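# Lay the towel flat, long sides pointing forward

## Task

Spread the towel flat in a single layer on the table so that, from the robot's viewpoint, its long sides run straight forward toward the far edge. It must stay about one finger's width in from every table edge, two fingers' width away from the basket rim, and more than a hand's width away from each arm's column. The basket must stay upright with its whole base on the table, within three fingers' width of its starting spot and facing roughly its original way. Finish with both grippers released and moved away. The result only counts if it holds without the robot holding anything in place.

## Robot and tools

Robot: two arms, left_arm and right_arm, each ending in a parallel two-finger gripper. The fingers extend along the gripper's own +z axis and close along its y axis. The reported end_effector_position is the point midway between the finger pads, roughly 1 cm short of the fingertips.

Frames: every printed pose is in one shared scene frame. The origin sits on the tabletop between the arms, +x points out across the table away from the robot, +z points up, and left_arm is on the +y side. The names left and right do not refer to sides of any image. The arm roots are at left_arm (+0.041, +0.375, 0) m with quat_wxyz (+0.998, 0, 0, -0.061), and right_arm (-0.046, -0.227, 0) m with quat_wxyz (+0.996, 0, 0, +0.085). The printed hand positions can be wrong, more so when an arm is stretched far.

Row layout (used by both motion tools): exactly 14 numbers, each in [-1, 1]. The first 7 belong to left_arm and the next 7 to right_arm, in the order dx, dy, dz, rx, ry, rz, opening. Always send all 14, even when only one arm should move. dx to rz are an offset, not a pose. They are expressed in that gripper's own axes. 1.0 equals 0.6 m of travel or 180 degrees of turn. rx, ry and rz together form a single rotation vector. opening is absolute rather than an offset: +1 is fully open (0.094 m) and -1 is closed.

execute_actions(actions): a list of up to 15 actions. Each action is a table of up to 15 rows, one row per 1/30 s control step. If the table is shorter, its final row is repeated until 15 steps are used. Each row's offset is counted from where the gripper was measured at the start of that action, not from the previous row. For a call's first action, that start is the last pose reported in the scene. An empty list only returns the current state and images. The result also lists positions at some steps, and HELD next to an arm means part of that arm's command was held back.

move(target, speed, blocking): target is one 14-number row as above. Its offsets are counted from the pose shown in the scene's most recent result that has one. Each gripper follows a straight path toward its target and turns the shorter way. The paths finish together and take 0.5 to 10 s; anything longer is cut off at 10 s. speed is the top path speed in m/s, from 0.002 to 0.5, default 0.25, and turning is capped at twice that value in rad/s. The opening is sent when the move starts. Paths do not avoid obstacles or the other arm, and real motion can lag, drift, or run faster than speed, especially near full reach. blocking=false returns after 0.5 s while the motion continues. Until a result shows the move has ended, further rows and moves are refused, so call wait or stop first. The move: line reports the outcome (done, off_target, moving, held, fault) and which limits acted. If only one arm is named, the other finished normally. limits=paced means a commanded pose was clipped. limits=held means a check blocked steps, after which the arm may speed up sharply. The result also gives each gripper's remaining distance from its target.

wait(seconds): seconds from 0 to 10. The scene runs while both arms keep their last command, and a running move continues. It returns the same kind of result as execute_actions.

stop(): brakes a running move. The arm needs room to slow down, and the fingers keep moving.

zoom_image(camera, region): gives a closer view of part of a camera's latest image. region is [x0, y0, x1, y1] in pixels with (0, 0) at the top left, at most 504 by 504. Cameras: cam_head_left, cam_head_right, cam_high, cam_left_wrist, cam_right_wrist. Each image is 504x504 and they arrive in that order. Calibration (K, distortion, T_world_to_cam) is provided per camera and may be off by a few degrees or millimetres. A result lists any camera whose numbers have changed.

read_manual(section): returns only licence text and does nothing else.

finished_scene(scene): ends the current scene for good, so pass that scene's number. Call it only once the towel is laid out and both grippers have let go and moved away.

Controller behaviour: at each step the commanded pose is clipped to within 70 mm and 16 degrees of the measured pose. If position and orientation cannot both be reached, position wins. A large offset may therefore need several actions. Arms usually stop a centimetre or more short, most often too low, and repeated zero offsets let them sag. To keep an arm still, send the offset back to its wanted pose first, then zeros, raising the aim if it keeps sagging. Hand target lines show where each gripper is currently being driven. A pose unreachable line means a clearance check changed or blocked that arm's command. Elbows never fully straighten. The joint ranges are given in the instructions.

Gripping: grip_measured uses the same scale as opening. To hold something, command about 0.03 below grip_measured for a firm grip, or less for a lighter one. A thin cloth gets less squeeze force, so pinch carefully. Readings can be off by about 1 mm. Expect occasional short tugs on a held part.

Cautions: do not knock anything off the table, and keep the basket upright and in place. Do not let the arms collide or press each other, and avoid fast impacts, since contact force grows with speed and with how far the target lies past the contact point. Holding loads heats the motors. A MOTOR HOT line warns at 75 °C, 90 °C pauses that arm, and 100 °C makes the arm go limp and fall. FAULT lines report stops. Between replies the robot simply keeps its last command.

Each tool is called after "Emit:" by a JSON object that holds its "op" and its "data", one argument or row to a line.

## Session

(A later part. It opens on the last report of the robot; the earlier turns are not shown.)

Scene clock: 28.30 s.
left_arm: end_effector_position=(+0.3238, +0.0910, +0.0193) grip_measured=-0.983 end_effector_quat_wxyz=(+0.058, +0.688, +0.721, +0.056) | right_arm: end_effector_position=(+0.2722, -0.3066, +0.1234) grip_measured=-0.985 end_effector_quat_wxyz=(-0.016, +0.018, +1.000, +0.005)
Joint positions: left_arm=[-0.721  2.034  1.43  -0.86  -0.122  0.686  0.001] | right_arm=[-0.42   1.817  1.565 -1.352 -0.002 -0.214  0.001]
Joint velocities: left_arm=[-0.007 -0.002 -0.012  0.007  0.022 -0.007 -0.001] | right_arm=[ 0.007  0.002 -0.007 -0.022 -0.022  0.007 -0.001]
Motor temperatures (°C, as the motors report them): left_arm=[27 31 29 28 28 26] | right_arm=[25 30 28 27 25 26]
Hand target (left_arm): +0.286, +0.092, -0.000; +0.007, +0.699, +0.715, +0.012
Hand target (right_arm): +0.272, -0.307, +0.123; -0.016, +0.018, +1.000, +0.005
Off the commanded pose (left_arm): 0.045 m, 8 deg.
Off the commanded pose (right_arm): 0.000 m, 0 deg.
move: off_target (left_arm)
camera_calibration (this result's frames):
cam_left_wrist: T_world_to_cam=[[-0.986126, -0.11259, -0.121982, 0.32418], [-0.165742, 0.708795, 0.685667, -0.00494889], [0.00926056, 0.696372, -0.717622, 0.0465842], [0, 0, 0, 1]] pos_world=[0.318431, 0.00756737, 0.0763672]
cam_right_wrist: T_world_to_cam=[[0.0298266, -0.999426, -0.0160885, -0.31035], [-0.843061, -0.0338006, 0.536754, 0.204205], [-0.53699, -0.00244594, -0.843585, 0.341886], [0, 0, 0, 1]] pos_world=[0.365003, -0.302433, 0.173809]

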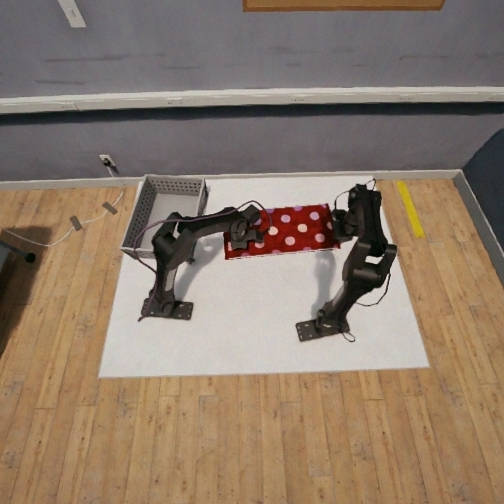

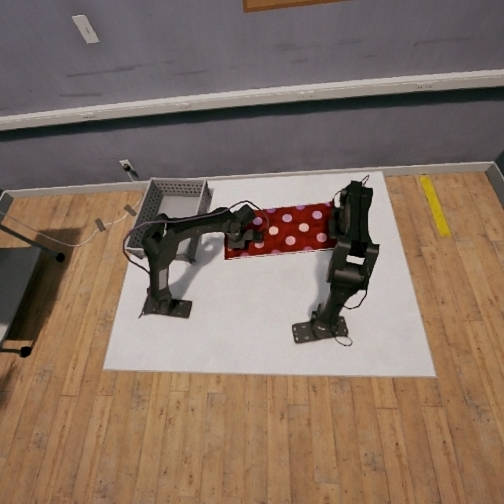

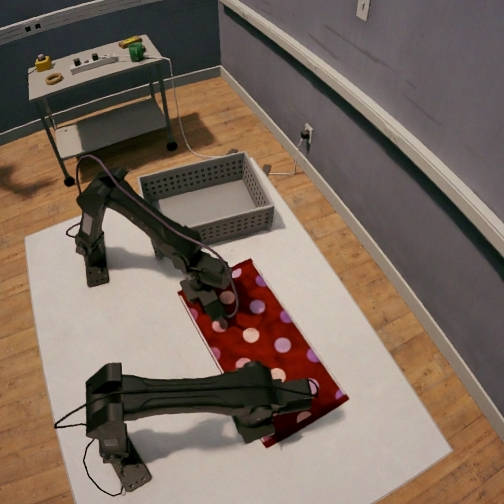

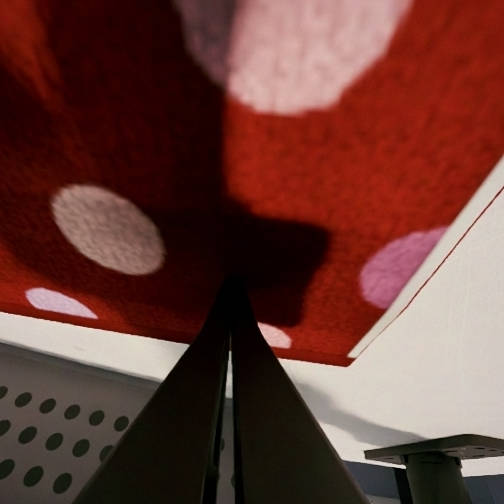

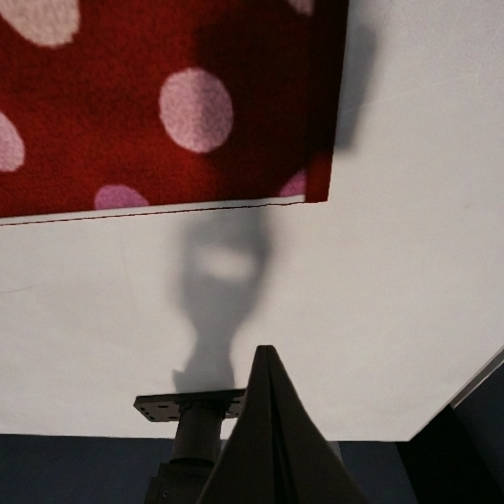

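Emit:
{"op": "move", "data": {
  "target": [-0.068,-0.32,-0.028,0.03,0,0,-1,0,0,0,0,0,0,-1],
  "speed": 0.06
}}

Scene clock: 32.00 s.
left_arm: end_effector_position=(+0.1643, +0.0312, +0.0188) grip_measured=-0.983 end_effector_quat_wxyz=(+0.074, +0.680, +0.728, +0.049) | right_arm: end_effector_position=(+0.2722, -0.3066, +0.1234) grip_measured=-0.985 end_effector_quat_wxyz=(-0.016, +0.018, +1.000, +0.005)
Joint positions: left_arm=[-1.184  1.936  1.284 -0.843 -0.161  0.202  0.001] | right_arm=[-0.42   1.817  1.565 -1.352 -0.002 -0.214  0.001]
Joint velocities: left_arm=[-0.012  0.007  0.012 -0.037  0.022 -0.066 -0.   ] | right_arm=[ 0.012 -0.007  0.007 -0.007 -0.022 -0.051  0.001]
Motor temperatures (°C, as the motors report them): left_arm=[27 31 29 28 28 26] | right_arm=[25 30 28 27 25 26]
Hand target (left_arm): +0.136, +0.041, +0.006; +0.026, +0.689, +0.724, +0.023
Hand target (right_arm): +0.272, -0.307, +0.123; -0.016, +0.018, +1.000, +0.005
Off the commanded pose (left_arm): 0.035 m, 6 deg.
Off the commanded pose (right_arm): 0.000 m, 0 deg.
move: off_target (left_arm)
camera_calibration (this result's frames):
cam_left_wrist: T_world_to_cam=[[-0.982364, -0.133665, -0.130746, 0.160315], [-0.186834, 0.729144, 0.658363, 0.0147164], [0.00733217, 0.67118, -0.741258, 0.0908934], [0, 0, 0, 1]] pos_world=[0.159571, -0.0503077, 0.0786472]
cam_right_wrist: T_world_to_cam=[[0.0298266, -0.999426, -0.0160885, -0.31035], [-0.843061, -0.0338006, 0.536754, 0.204205], [-0.53699, -0.00244594, -0.843585, 0.341886], [0, 0, 0, 1]] pos_world=[0.365003, -0.302433, 0.173809]

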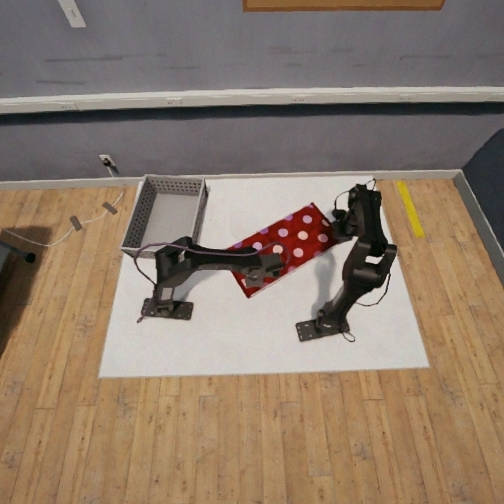

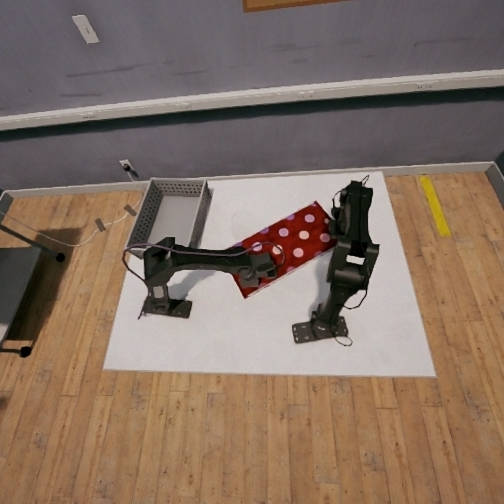

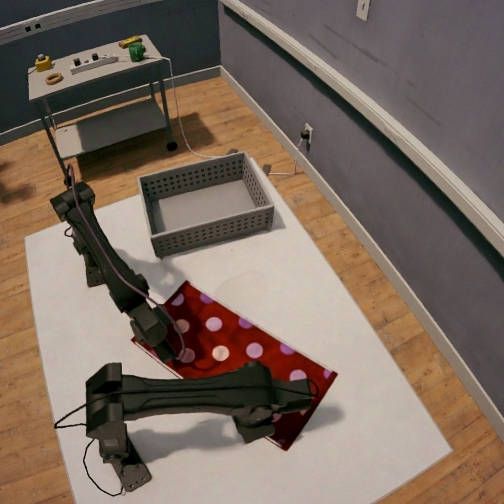

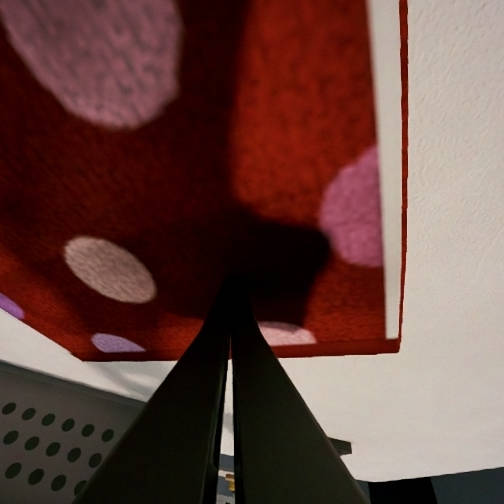

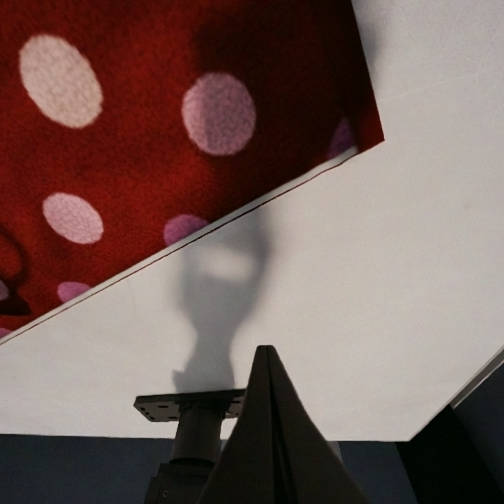

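Emit:
{"op": "move", "data": {
  "target": [0.2,0.03,-0.2,0.05,0,0,-1,-0.24,0.06,0.14,0,-0.19,0,-1],
  "speed": 0.15
}}

Scene clock: 34.73 s.
left_arm: end_effector_position=(+0.1530, +0.1532, +0.1263) grip_measured=-0.983 end_effector_quat_wxyz=(+0.019, +0.684, +0.729, -0.002) | right_arm: end_effector_position=(+0.4106, -0.2811, +0.0358) grip_measured=-0.985 end_effector_quat_wxyz=(+0.273, +0.019, +0.962, -0.006)
Joint positions: left_arm=[-0.989  1.446  1.182 -1.27  -0.008  0.396  0.001] | right_arm=[-0.312  1.911  1.175 -0.284 -0.053 -0.087  0.001]
Joint velocities: left_arm=[-0.007 -0.002 -0.007  0.007  0.022 -0.007 -0.001] | right_arm=[-0.007 -0.002 -0.002 -0.051 -0.007  0.022  0.   ]
Motor temperatures (°C, as the motors report them): left_arm=[27 31 29 28 28 26] | right_arm=[25 30 28 27 25 26]
Hand target (left_arm): +0.152, +0.157, +0.133; +0.021, +0.684, +0.729, -0.008
Hand target (right_arm): +0.412, -0.275, +0.034; +0.278, +0.016, +0.960, +0.000
Off the commanded pose (left_arm): 0.009 m, 1 deg.
Off the commanded pose (right_arm): 0.007 m, 1 deg.
move: done
camera_calibration (this result's frames):
cam_left_wrist: T_world_to_cam=[[-0.991761, -0.126692, 0.0189452, 0.1611], [-0.080135, 0.728969, 0.67984, -0.166143], [-0.0999407, 0.672721, -0.733116, 0.103919], [0, 0, 0, 1]] pos_world=[0.156845, 0.0716149, 0.186084]
cam_right_wrist: T_world_to_cam=[[0.01953, -0.999358, 0.0300489, -0.28783], [-0.999663, -0.0200318, -0.0164903, 0.456768], [0.0170817, -0.0297167, -0.999412, 0.112776], [0, 0, 0, 1]] pos_world=[0.460309, -0.275144, 0.12889]

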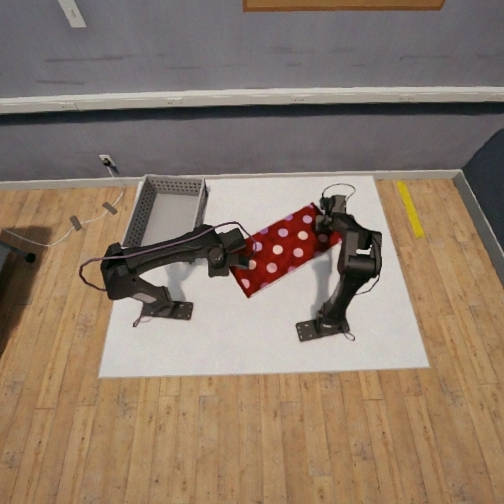

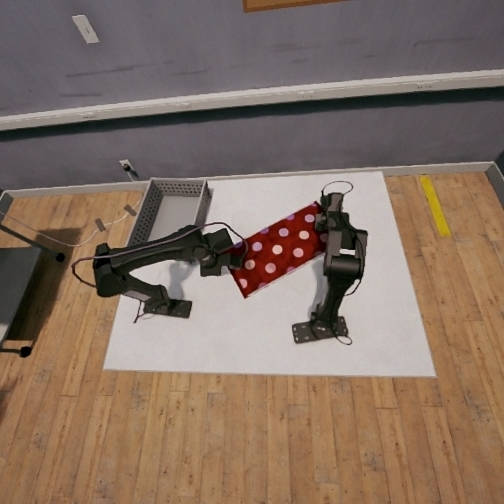

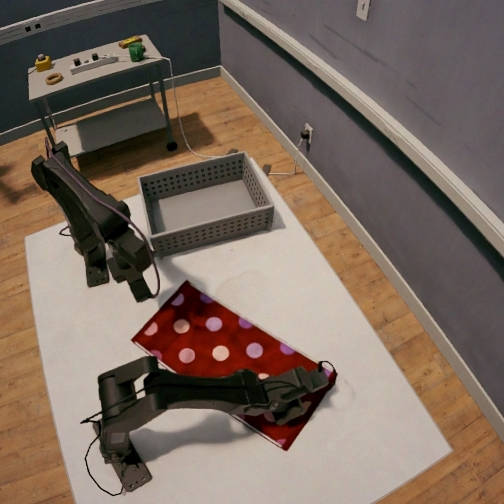

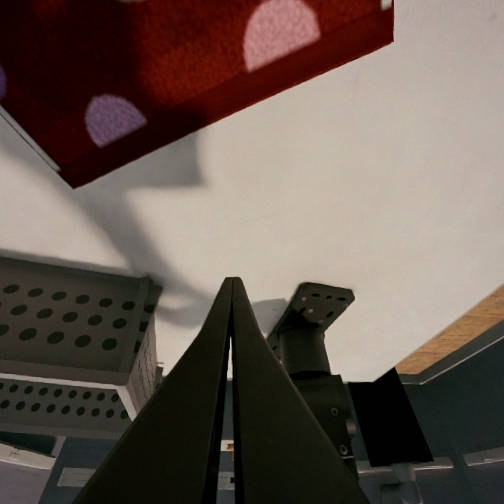

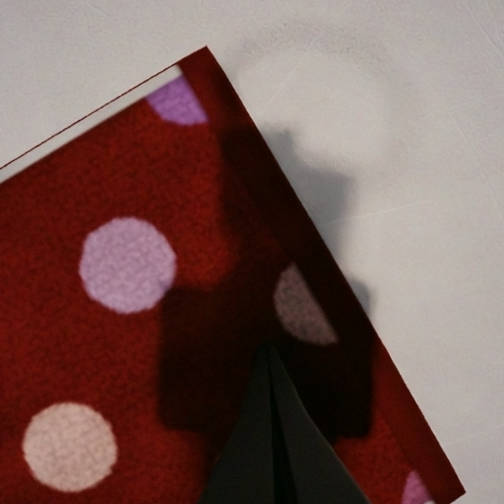

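Emit:
{"op": "move", "data": {
  "target": [0,0,0,0,0,0,-1,0.018,0,0.03,0,0,0,-1],
  "speed": 0.05
}}

Emit:
{"op": "move", "data": {
  "target": [0,0,0,0,0,0,-1,-0.139,0.207,0.109,0,0,0,-1],
  "speed": 0.06
}}

Scene clock: 35.57 s.
left_arm: end_effector_position=(+0.1529, +0.1533, +0.1263) grip_measured=-0.983 end_effector_quat_wxyz=(+0.018, +0.685, +0.729, -0.003) | right_arm: end_effector_position=(+0.4132, -0.2815, +0.0251) grip_measured=-0.985 end_effector_quat_wxyz=(+0.278, +0.019, +0.960, -0.006)
Joint positions: left_arm=[-0.989  1.446  1.182 -1.271 -0.008  0.396  0.001] | right_arm=[-0.312  1.935  1.153 -0.227 -0.053 -0.087  0.001]
Joint velocities: left_arm=[-0.012  0.032  0.007  0.022 -0.037  0.007  0.001] | right_arm=[ 0.007  0.002  0.002  0.037 -0.037 -0.051 -0.001]
Motor temperatures (°C, as the motors report them): left_arm=[27 31 29 28 28 26] | right_arm=[25 30 28 27 25 26]
Hand target (left_arm): +0.153, +0.153, +0.126; +0.018, +0.685, +0.729, -0.003
Hand target (right_arm): +0.410, -0.281, +0.015; +0.273, +0.019, +0.962, -0.006
Off the commanded pose (left_arm): 0.000 m, 0 deg.
Off the commanded pose (right_arm): 0.011 m, 1 deg.
move: off_target (right_arm)
camera_calibration (this result's frames):
cam_left_wrist: T_world_to_cam=[[-0.991802, -0.126304, 0.0194177, 0.160892], [-0.0795073, 0.728877, 0.680013, -0.166293], [-0.100041, 0.672894, -0.732943, 0.103836], [0, 0, 0, 1]] pos_world=[0.15674, 0.0716574, 0.186063]
cam_right_wrist: T_world_to_cam=[[0.0191792, -0.999308, 0.0318734, -0.287816], [-0.999413, -0.0200674, -0.027784, 0.459368], [0.0284044, -0.0313218, -0.999106, 0.0968725], [0, 0, 0, 1]] pos_world=[0.461867, -0.275365, 0.118723]

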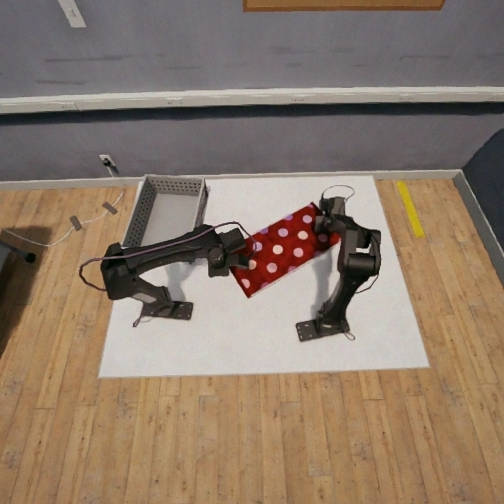

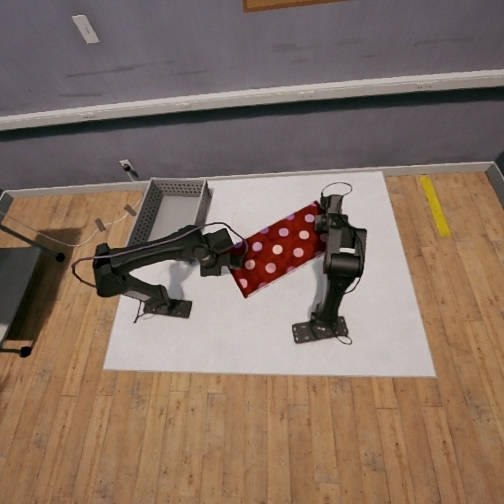

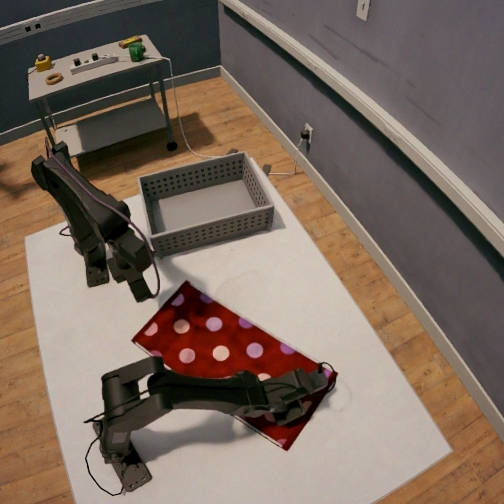

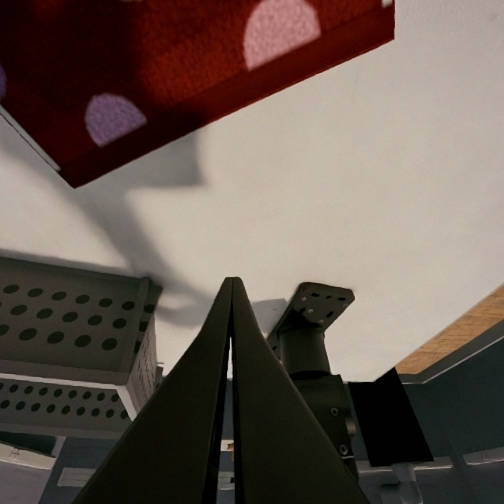

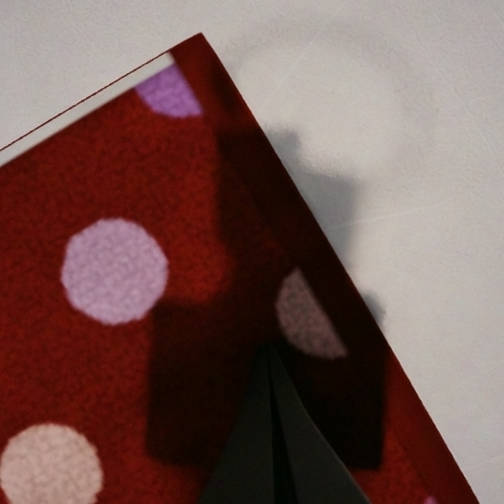

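Scene clock: 38.60 s.
left_arm: end_effector_position=(+0.1529, +0.1533, +0.1263) grip_measured=-0.983 end_effector_quat_wxyz=(+0.018, +0.685, +0.729, -0.003) | right_arm: end_effector_position=(+0.5297, -0.1752, +0.0270) grip_measured=-0.985 end_effector_quat_wxyz=(+0.302, +0.028, +0.953, -0.014)
Joint positions: left_arm=[-0.989  1.446  1.182 -1.271 -0.008  0.396  0.001] | right_arm=[-0.048  2.315  1.742 -0.393  0.114  0.146  0.001]
Joint velocities: left_arm=[-0.002 -0.022  0.017 -0.022 -0.022  0.095 -0.001] | right_arm=[ 0.007 -0.002  0.007 -0.066 -0.007  0.022 -0.   ]
Motor temperatures (°C, as the motors report them): left_arm=[27 30 29 28 28 26] | right_arm=[25 30 28 27 25 26]
Hand target (left_arm): +0.153, +0.153, +0.126; +0.018, +0.685, +0.729, -0.003
Hand target (right_arm): +0.522, -0.161, +0.011; +0.277, +0.020, +0.961, -0.003
Off the commanded pose (left_arm): 0.000 m, 0 deg.
Off the commanded pose (right_arm): 0.020 m, 3 deg.
move: off_target (right_arm)
camera_calibration (this result's frames):
cam_left_wrist: T_world_to_cam=[[-0.991802, -0.126304, 0.0194177, 0.160892], [-0.0795073, 0.728877, 0.680013, -0.166293], [-0.100041, 0.672894, -0.732943, 0.103836], [0, 0, 0, 1]] pos_world=[0.15674, 0.0716574, 0.186063]
cam_right_wrist: T_world_to_cam=[[-0.00526311, -0.99905, 0.0432536, -0.171177], [-0.997034, 0.00192169, -0.0769332, 0.581882], [0.076777, -0.0435302, -0.996098, 0.0709889], [0, 0, 0, 1]] pos_world=[0.573805, -0.169043, 0.122882]

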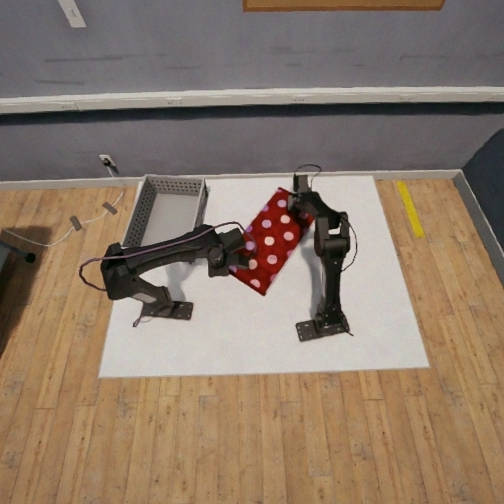

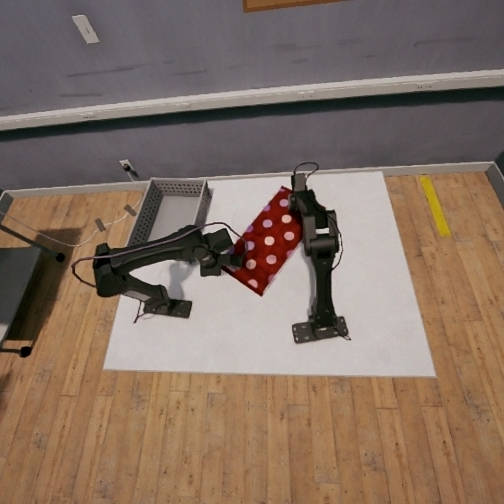

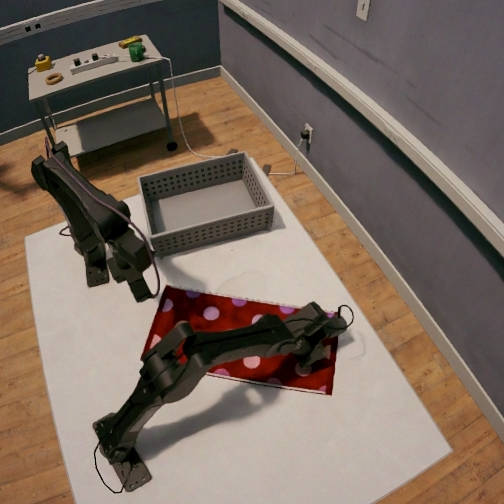

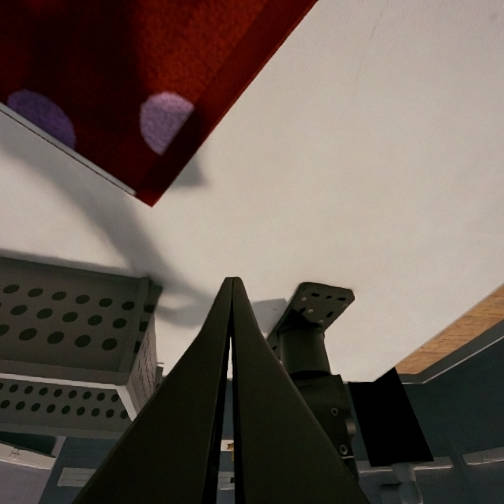

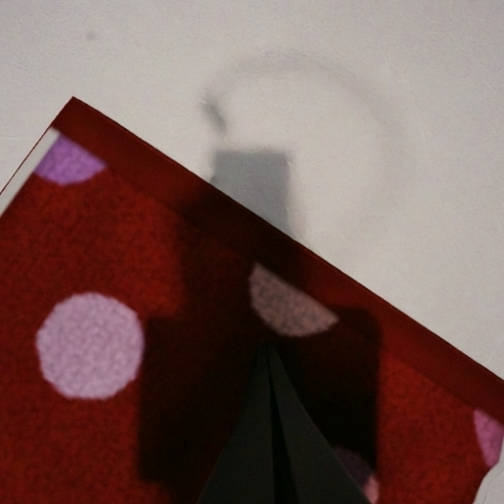

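Emit:
{"op": "move", "data": {
  "target": [0.1,-0.05,0,0,0,0,-1,-0.017,0.32,0.028,-0.063,0,-0.09,-1],
  "speed": 0.06
}}

Scene clock: 42.27 s.
left_arm: end_effector_position=(+0.1238, +0.2041, +0.1218) grip_measured=-0.983 end_effector_quat_wxyz=(+0.021, +0.684, +0.729, -0.004) | right_arm: end_effector_position=(+0.5723, +0.0005, +0.0304) grip_measured=-0.985 end_effector_quat_wxyz=(+0.325, -0.116, +0.938, +0.029)
Joint positions: left_arm=[-1.009  1.211  0.988 -1.305 -0.008  0.375  0.001] | right_arm=[ 0.208  2.671  2.384 -0.625  0.103  0.098  0.001]
Joint velocities: left_arm=[-0.002 -0.012 -0.007  0.022  0.051 -0.037 -0.001] | right_arm=[ 0.002  0.012  0.017 -0.066  0.007 -0.007 -0.   ]
Motor temperatures (°C, as the motors report them): left_arm=[27 30 29 28 28 26] | right_arm=[25 31 29 28 25 26]
Hand target (left_arm): +0.119, +0.211, +0.123; +0.018, +0.685, +0.729, -0.003
Hand target (right_arm): +0.559, +0.016, +0.015; +0.298, -0.135, +0.944, +0.041
Off the commanded pose (left_arm): 0.009 m, 0 deg.
Off the commanded pose (right_arm): 0.024 m, 4 deg.
move: off_target (right_arm)
camera_calibration (this result's frames):
cam_left_wrist: T_world_to_cam=[[-0.991549, -0.128443, 0.0182309, 0.13906], [-0.0825023, 0.732769, 0.675458, -0.202529], [-0.100117, 0.668246, -0.737173, 0.0648727], [0, 0, 0, 1]] pos_world=[0.127671, 0.122917, 0.182087]
cam_right_wrist: T_world_to_cam=[[0.288502, -0.955784, 0.0569574, -0.164151], [-0.947533, -0.293552, -0.126525, 0.597651], [0.137651, -0.0174661, -0.990327, 0.0437269], [0, 0, 0, 1]] pos_world=[0.607633, 0.0193118, 0.128272]

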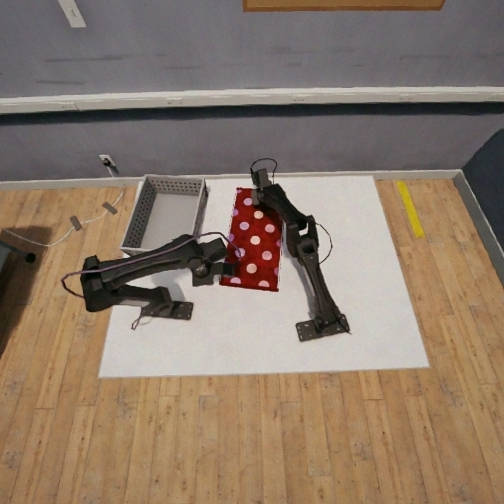

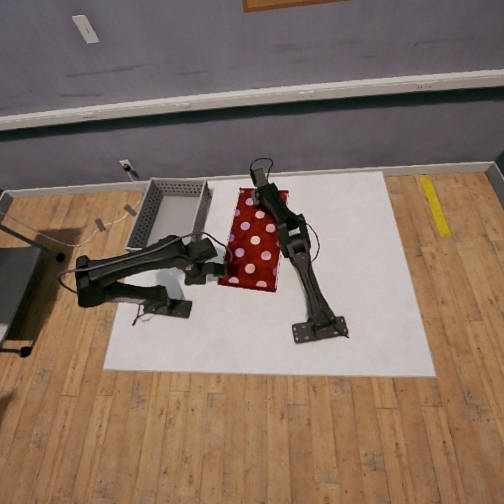

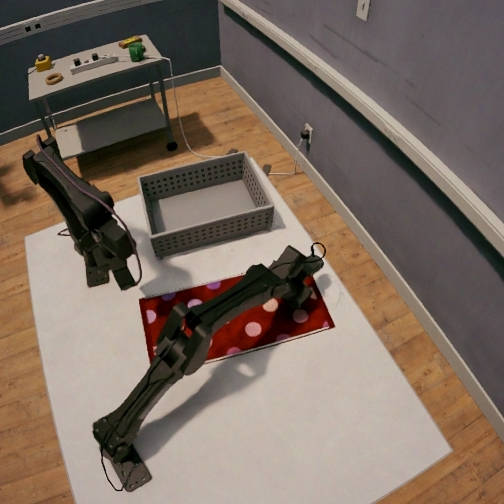

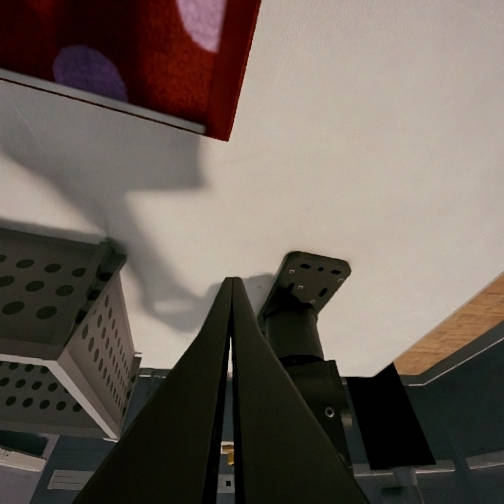

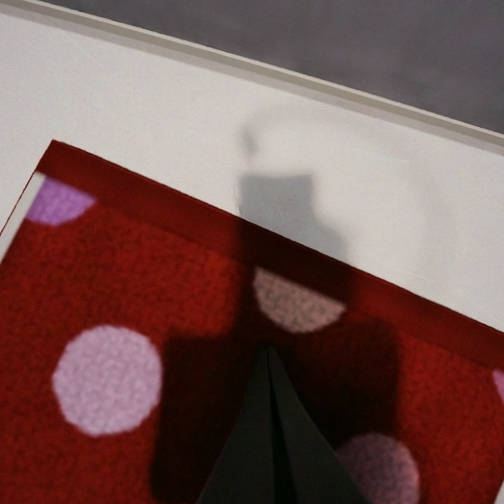

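About 8° left.

Emit:
{"op": "move", "data": {
  "target": [0,0,0,0,0,0,-1,0.008,0.105,0.016,-0.015,0,-0.02,-1],
  "speed": 0.04
}}

Scene clock: 44.30 s.
left_arm: end_effector_position=(+0.1238, +0.2041, +0.1218) grip_measured=-0.983 end_effector_quat_wxyz=(+0.021, +0.684, +0.729, -0.004) | right_arm: end_effector_position=(+0.5721, +0.0488, +0.0313) grip_measured=-0.985 end_effector_quat_wxyz=(+0.346, -0.141, +0.927, +0.035)
Joint positions: left_arm=[-1.009  1.211  0.988 -1.305 -0.008  0.375  0.001] | right_arm=[ 0.282  2.762  2.537 -0.646  0.131  0.102  0.001]
Joint velocities: left_arm=[-0.007 -0.007 -0.007  0.022 -0.007 -0.051  0.   ] | right_arm=[-0.012  0.002 -0.007  0.007 -0.007 -0.007 -0.001]
Motor temperatures (°C, as the motors report them): left_arm=[27 30 29 28 28 26] | right_arm=[25 31 29 28 25 26]
Hand target (left_arm): +0.124, +0.204, +0.122; +0.021, +0.684, +0.729, -0.004
Hand target (right_arm): +0.559, +0.062, +0.018; +0.324, -0.152, +0.933, +0.042
Off the commanded pose (left_arm): 0.000 m, 0 deg.
Off the commanded pose (right_arm): 0.022 m, 3 deg.
move: off_target (right_arm)
camera_calibration (this result's frames):
cam_left_wrist: T_world_to_cam=[[-0.991549, -0.128443, 0.0182309, 0.13906], [-0.0825023, 0.732769, 0.675458, -0.202529], [-0.100117, 0.668246, -0.737173, 0.0648727], [0, 0, 0, 1]] pos_world=[0.127671, 0.122917, 0.182087]
cam_right_wrist: T_world_to_cam=[[0.335894, -0.939143, 0.0720092, -0.146436], [-0.923684, -0.343397, -0.169963, 0.60188], [0.184347, -0.0094243, -0.982816, 0.0181544], [0, 0, 0, 1]] pos_world=[0.601787, 0.0693298, 0.130684]

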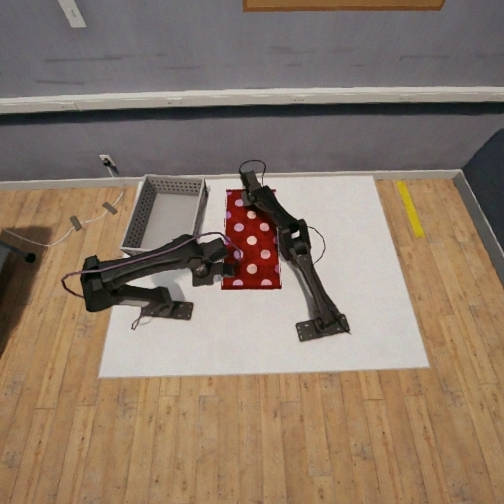

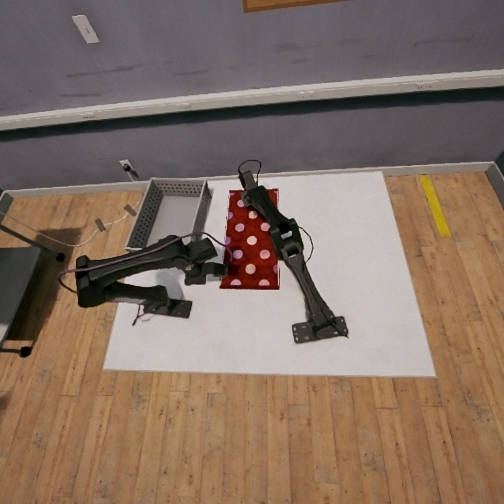

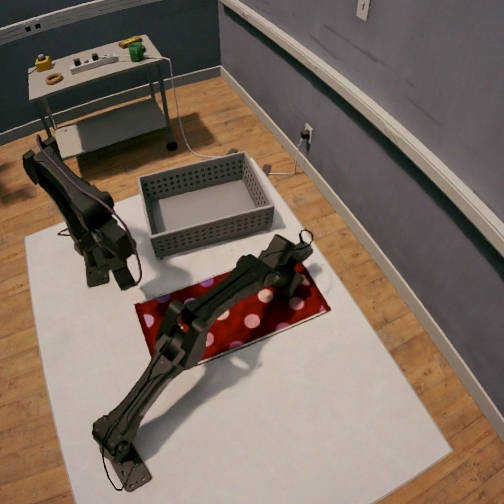

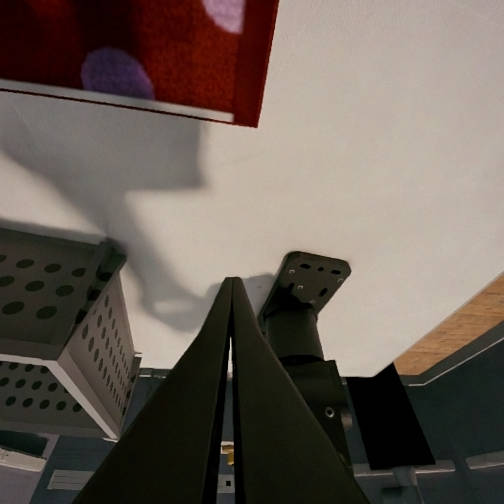

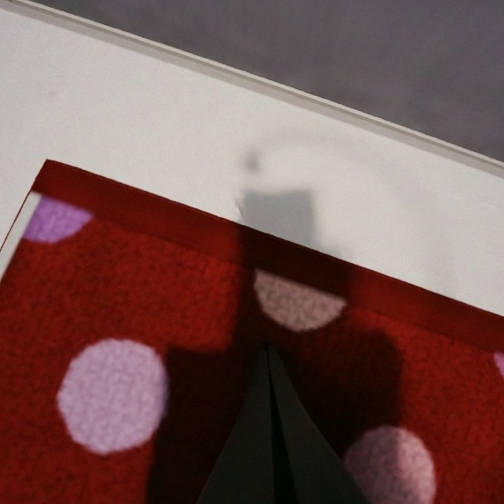

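Emit:
{"op": "move", "data": {
  "target": [0,0,0,0,0,0,-1,-0.08,0,-0.12,0,0,0,-1],
  "speed": 0.1
}}

Emit:
{"op": "move", "data": {
  "target": [0,0,0,0,0,0,-1,0.2,-0.4,-0.35,0,0,0,-1]
}}

Scene clock: 45.87 s.
left_arm: end_effector_position=(+0.1238, +0.2041, +0.1218) grip_measured=-0.983 end_effector_quat_wxyz=(+0.021, +0.684, +0.729, -0.004) | right_arm: end_effector_position=(+0.5620, +0.0430, +0.1078) grip_measured=-0.985 end_effector_quat_wxyz=(+0.349, -0.140, +0.926, +0.034)
Joint positions: left_arm=[-1.009  1.211  0.988 -1.305 -0.008  0.375  0.001] | right_arm=[ 0.282  2.768  2.854 -0.95   0.135  0.102  0.001]
Joint velocities: left_arm=[-0.032 -0.007  0.012  0.007  0.037 -0.022  0.   ] | right_arm=[ 0.007 -0.017 -0.022  0.007 -0.007  0.095  0.   ]
Motor temperatures (°C, as the motors report them): left_arm=[27 30 29 28 28 26] | right_arm=[25 32 29 28 25 26]
Hand target (left_arm): +0.124, +0.204, +0.122; +0.021, +0.684, +0.729, -0.004
Hand target (right_arm): +0.561, +0.049, +0.117; +0.359, -0.142, +0.922, +0.039
Off the commanded pose (left_arm): 0.000 m, 0 deg.
Off the commanded pose (right_arm): 0.011 m, 0 deg.
elbow stopped short (right arm): the move would have taken joint 3 (elbow) straighter than the controller allows; a more bent joint 3 avoids this.
move: off_target (right_arm)
camera_calibration (this result's frames):
cam_left_wrist: T_world_to_cam=[[-0.991549, -0.128443, 0.0182309, 0.13906], [-0.0825023, 0.732769, 0.675458, -0.202529], [-0.100117, 0.668246, -0.737173, 0.0648727], [0, 0, 0, 1]] pos_world=[0.127671, 0.122917, 0.182087]
cam_right_wrist: T_world_to_cam=[[0.33284, -0.940035, 0.0745107, -0.152443], [-0.92342, -0.340927, -0.176253, 0.60402], [0.191086, -0.0101408, -0.981521, 0.0911784], [0, 0, 0, 1]] pos_world=[0.59108, 0.0635492, 0.207312]

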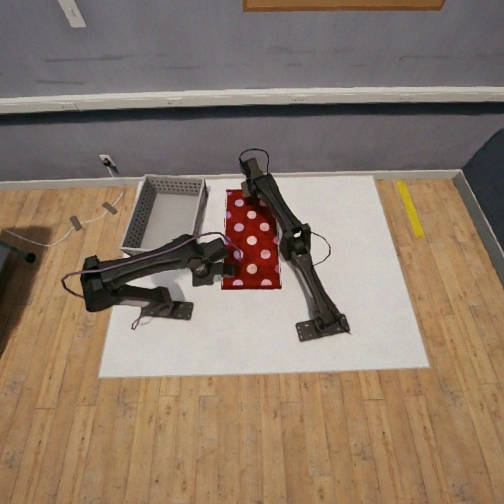

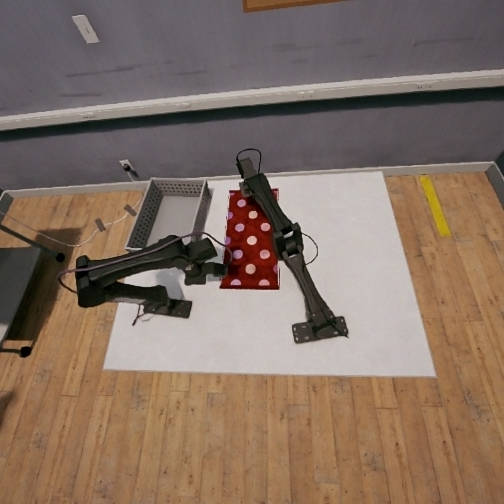

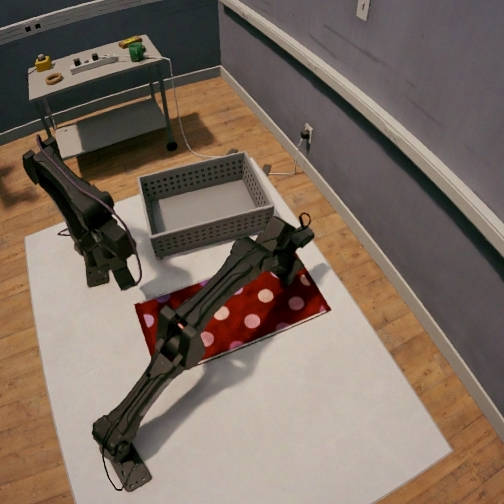

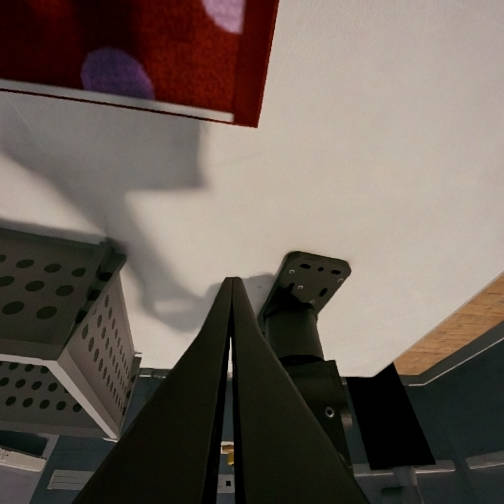

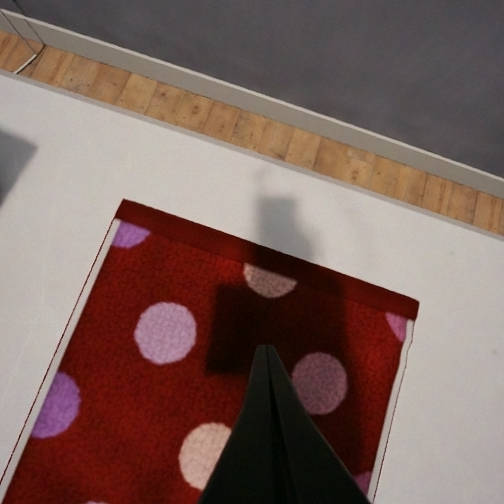

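Scene clock: 47.87 s.
left_arm: end_effector_position=(+0.1238, +0.2041, +0.1218) grip_measured=-0.983 end_effector_quat_wxyz=(+0.021, +0.684, +0.729, -0.004) | right_arm: end_effector_position=(+0.4150, -0.2523, +0.2036) grip_measured=-0.985 end_effector_quat_wxyz=(+0.351, -0.136, +0.926, +0.019)
Joint positions: left_arm=[-1.009  1.211  0.988 -1.305 -0.008  0.375  0.001] | right_arm=[-0.313  1.696  1.502 -0.688 -0.224 -0.355  0.001]
Joint velocities: left_arm=[-0.012  0.012 -0.022  0.007 -0.081  0.007  0.001] | right_arm=[ 0.002 -0.007 -0.012 -0.007 -0.037  0.022 -0.   ]
Motor temperatures (°C, as the motors report them): left_arm=[27 29 29 28 28 26] | right_arm=[25 32 29 28 25 26]
Hand target (left_arm): +0.124, +0.204, +0.122; +0.021, +0.684, +0.729, -0.004
Hand target (right_arm): +0.411, -0.248, +0.205; +0.351, -0.143, +0.925, +0.026
Off the commanded pose (left_arm): 0.000 m, 0 deg.
Off the commanded pose (right_arm): 0.010 m, 2 deg.
move: done
camera_calibration (this result's frames):
cam_left_wrist: T_world_to_cam=[[-0.991549, -0.128443, 0.0182309, 0.13906], [-0.0825023, 0.732769, 0.675458, -0.202529], [-0.100117, 0.668246, -0.737173, 0.0648727], [0, 0, 0, 1]] pos_world=[0.127671, 0.122917, 0.182087]
cam_right_wrist: T_world_to_cam=[[0.315945, -0.94362, 0.0987891, -0.387076], [-0.928002, -0.329017, -0.174815, 0.389093], [0.197462, -0.0364445, -0.979633, 0.200724], [0, 0, 0, 1]] pos_world=[0.443738, -0.229919, 0.302894]

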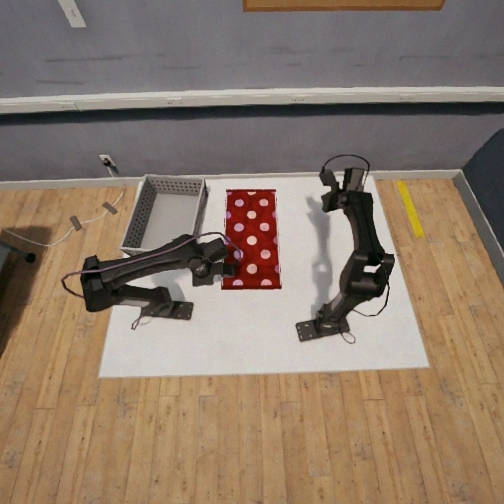

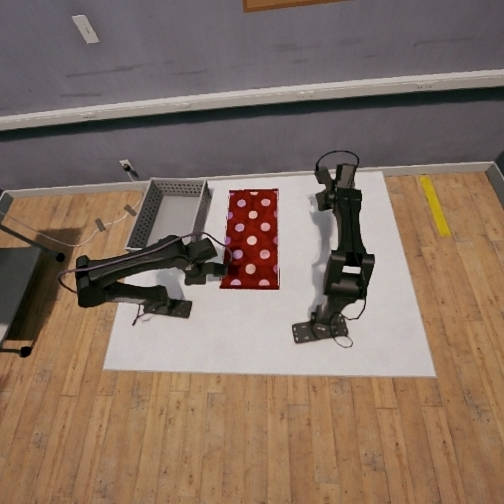

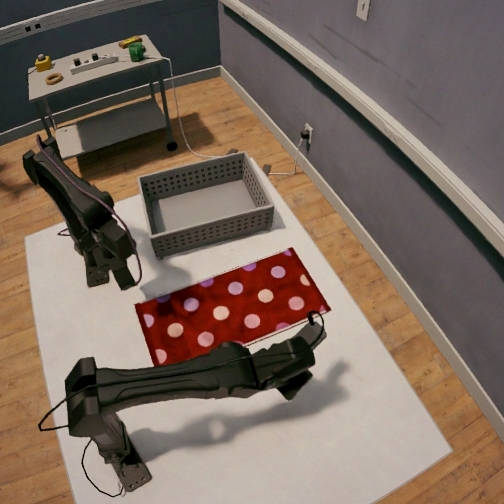

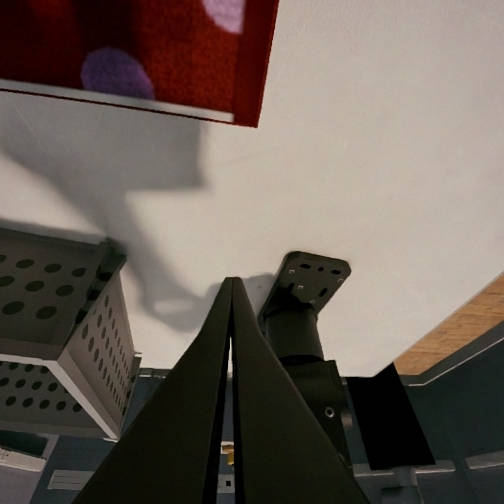

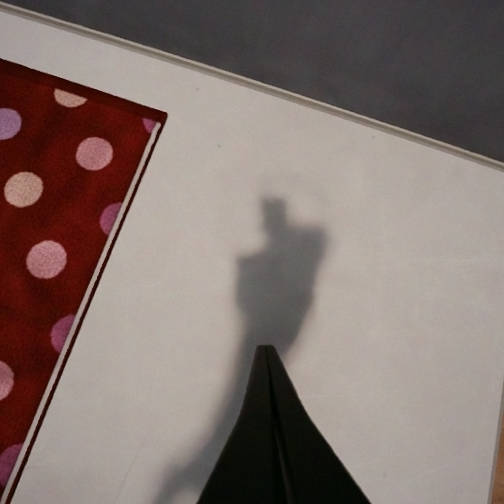

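Emit:
{"op": "finished_scene", "data": {
  "scene": 1
}}

The scene is finished: the task was done.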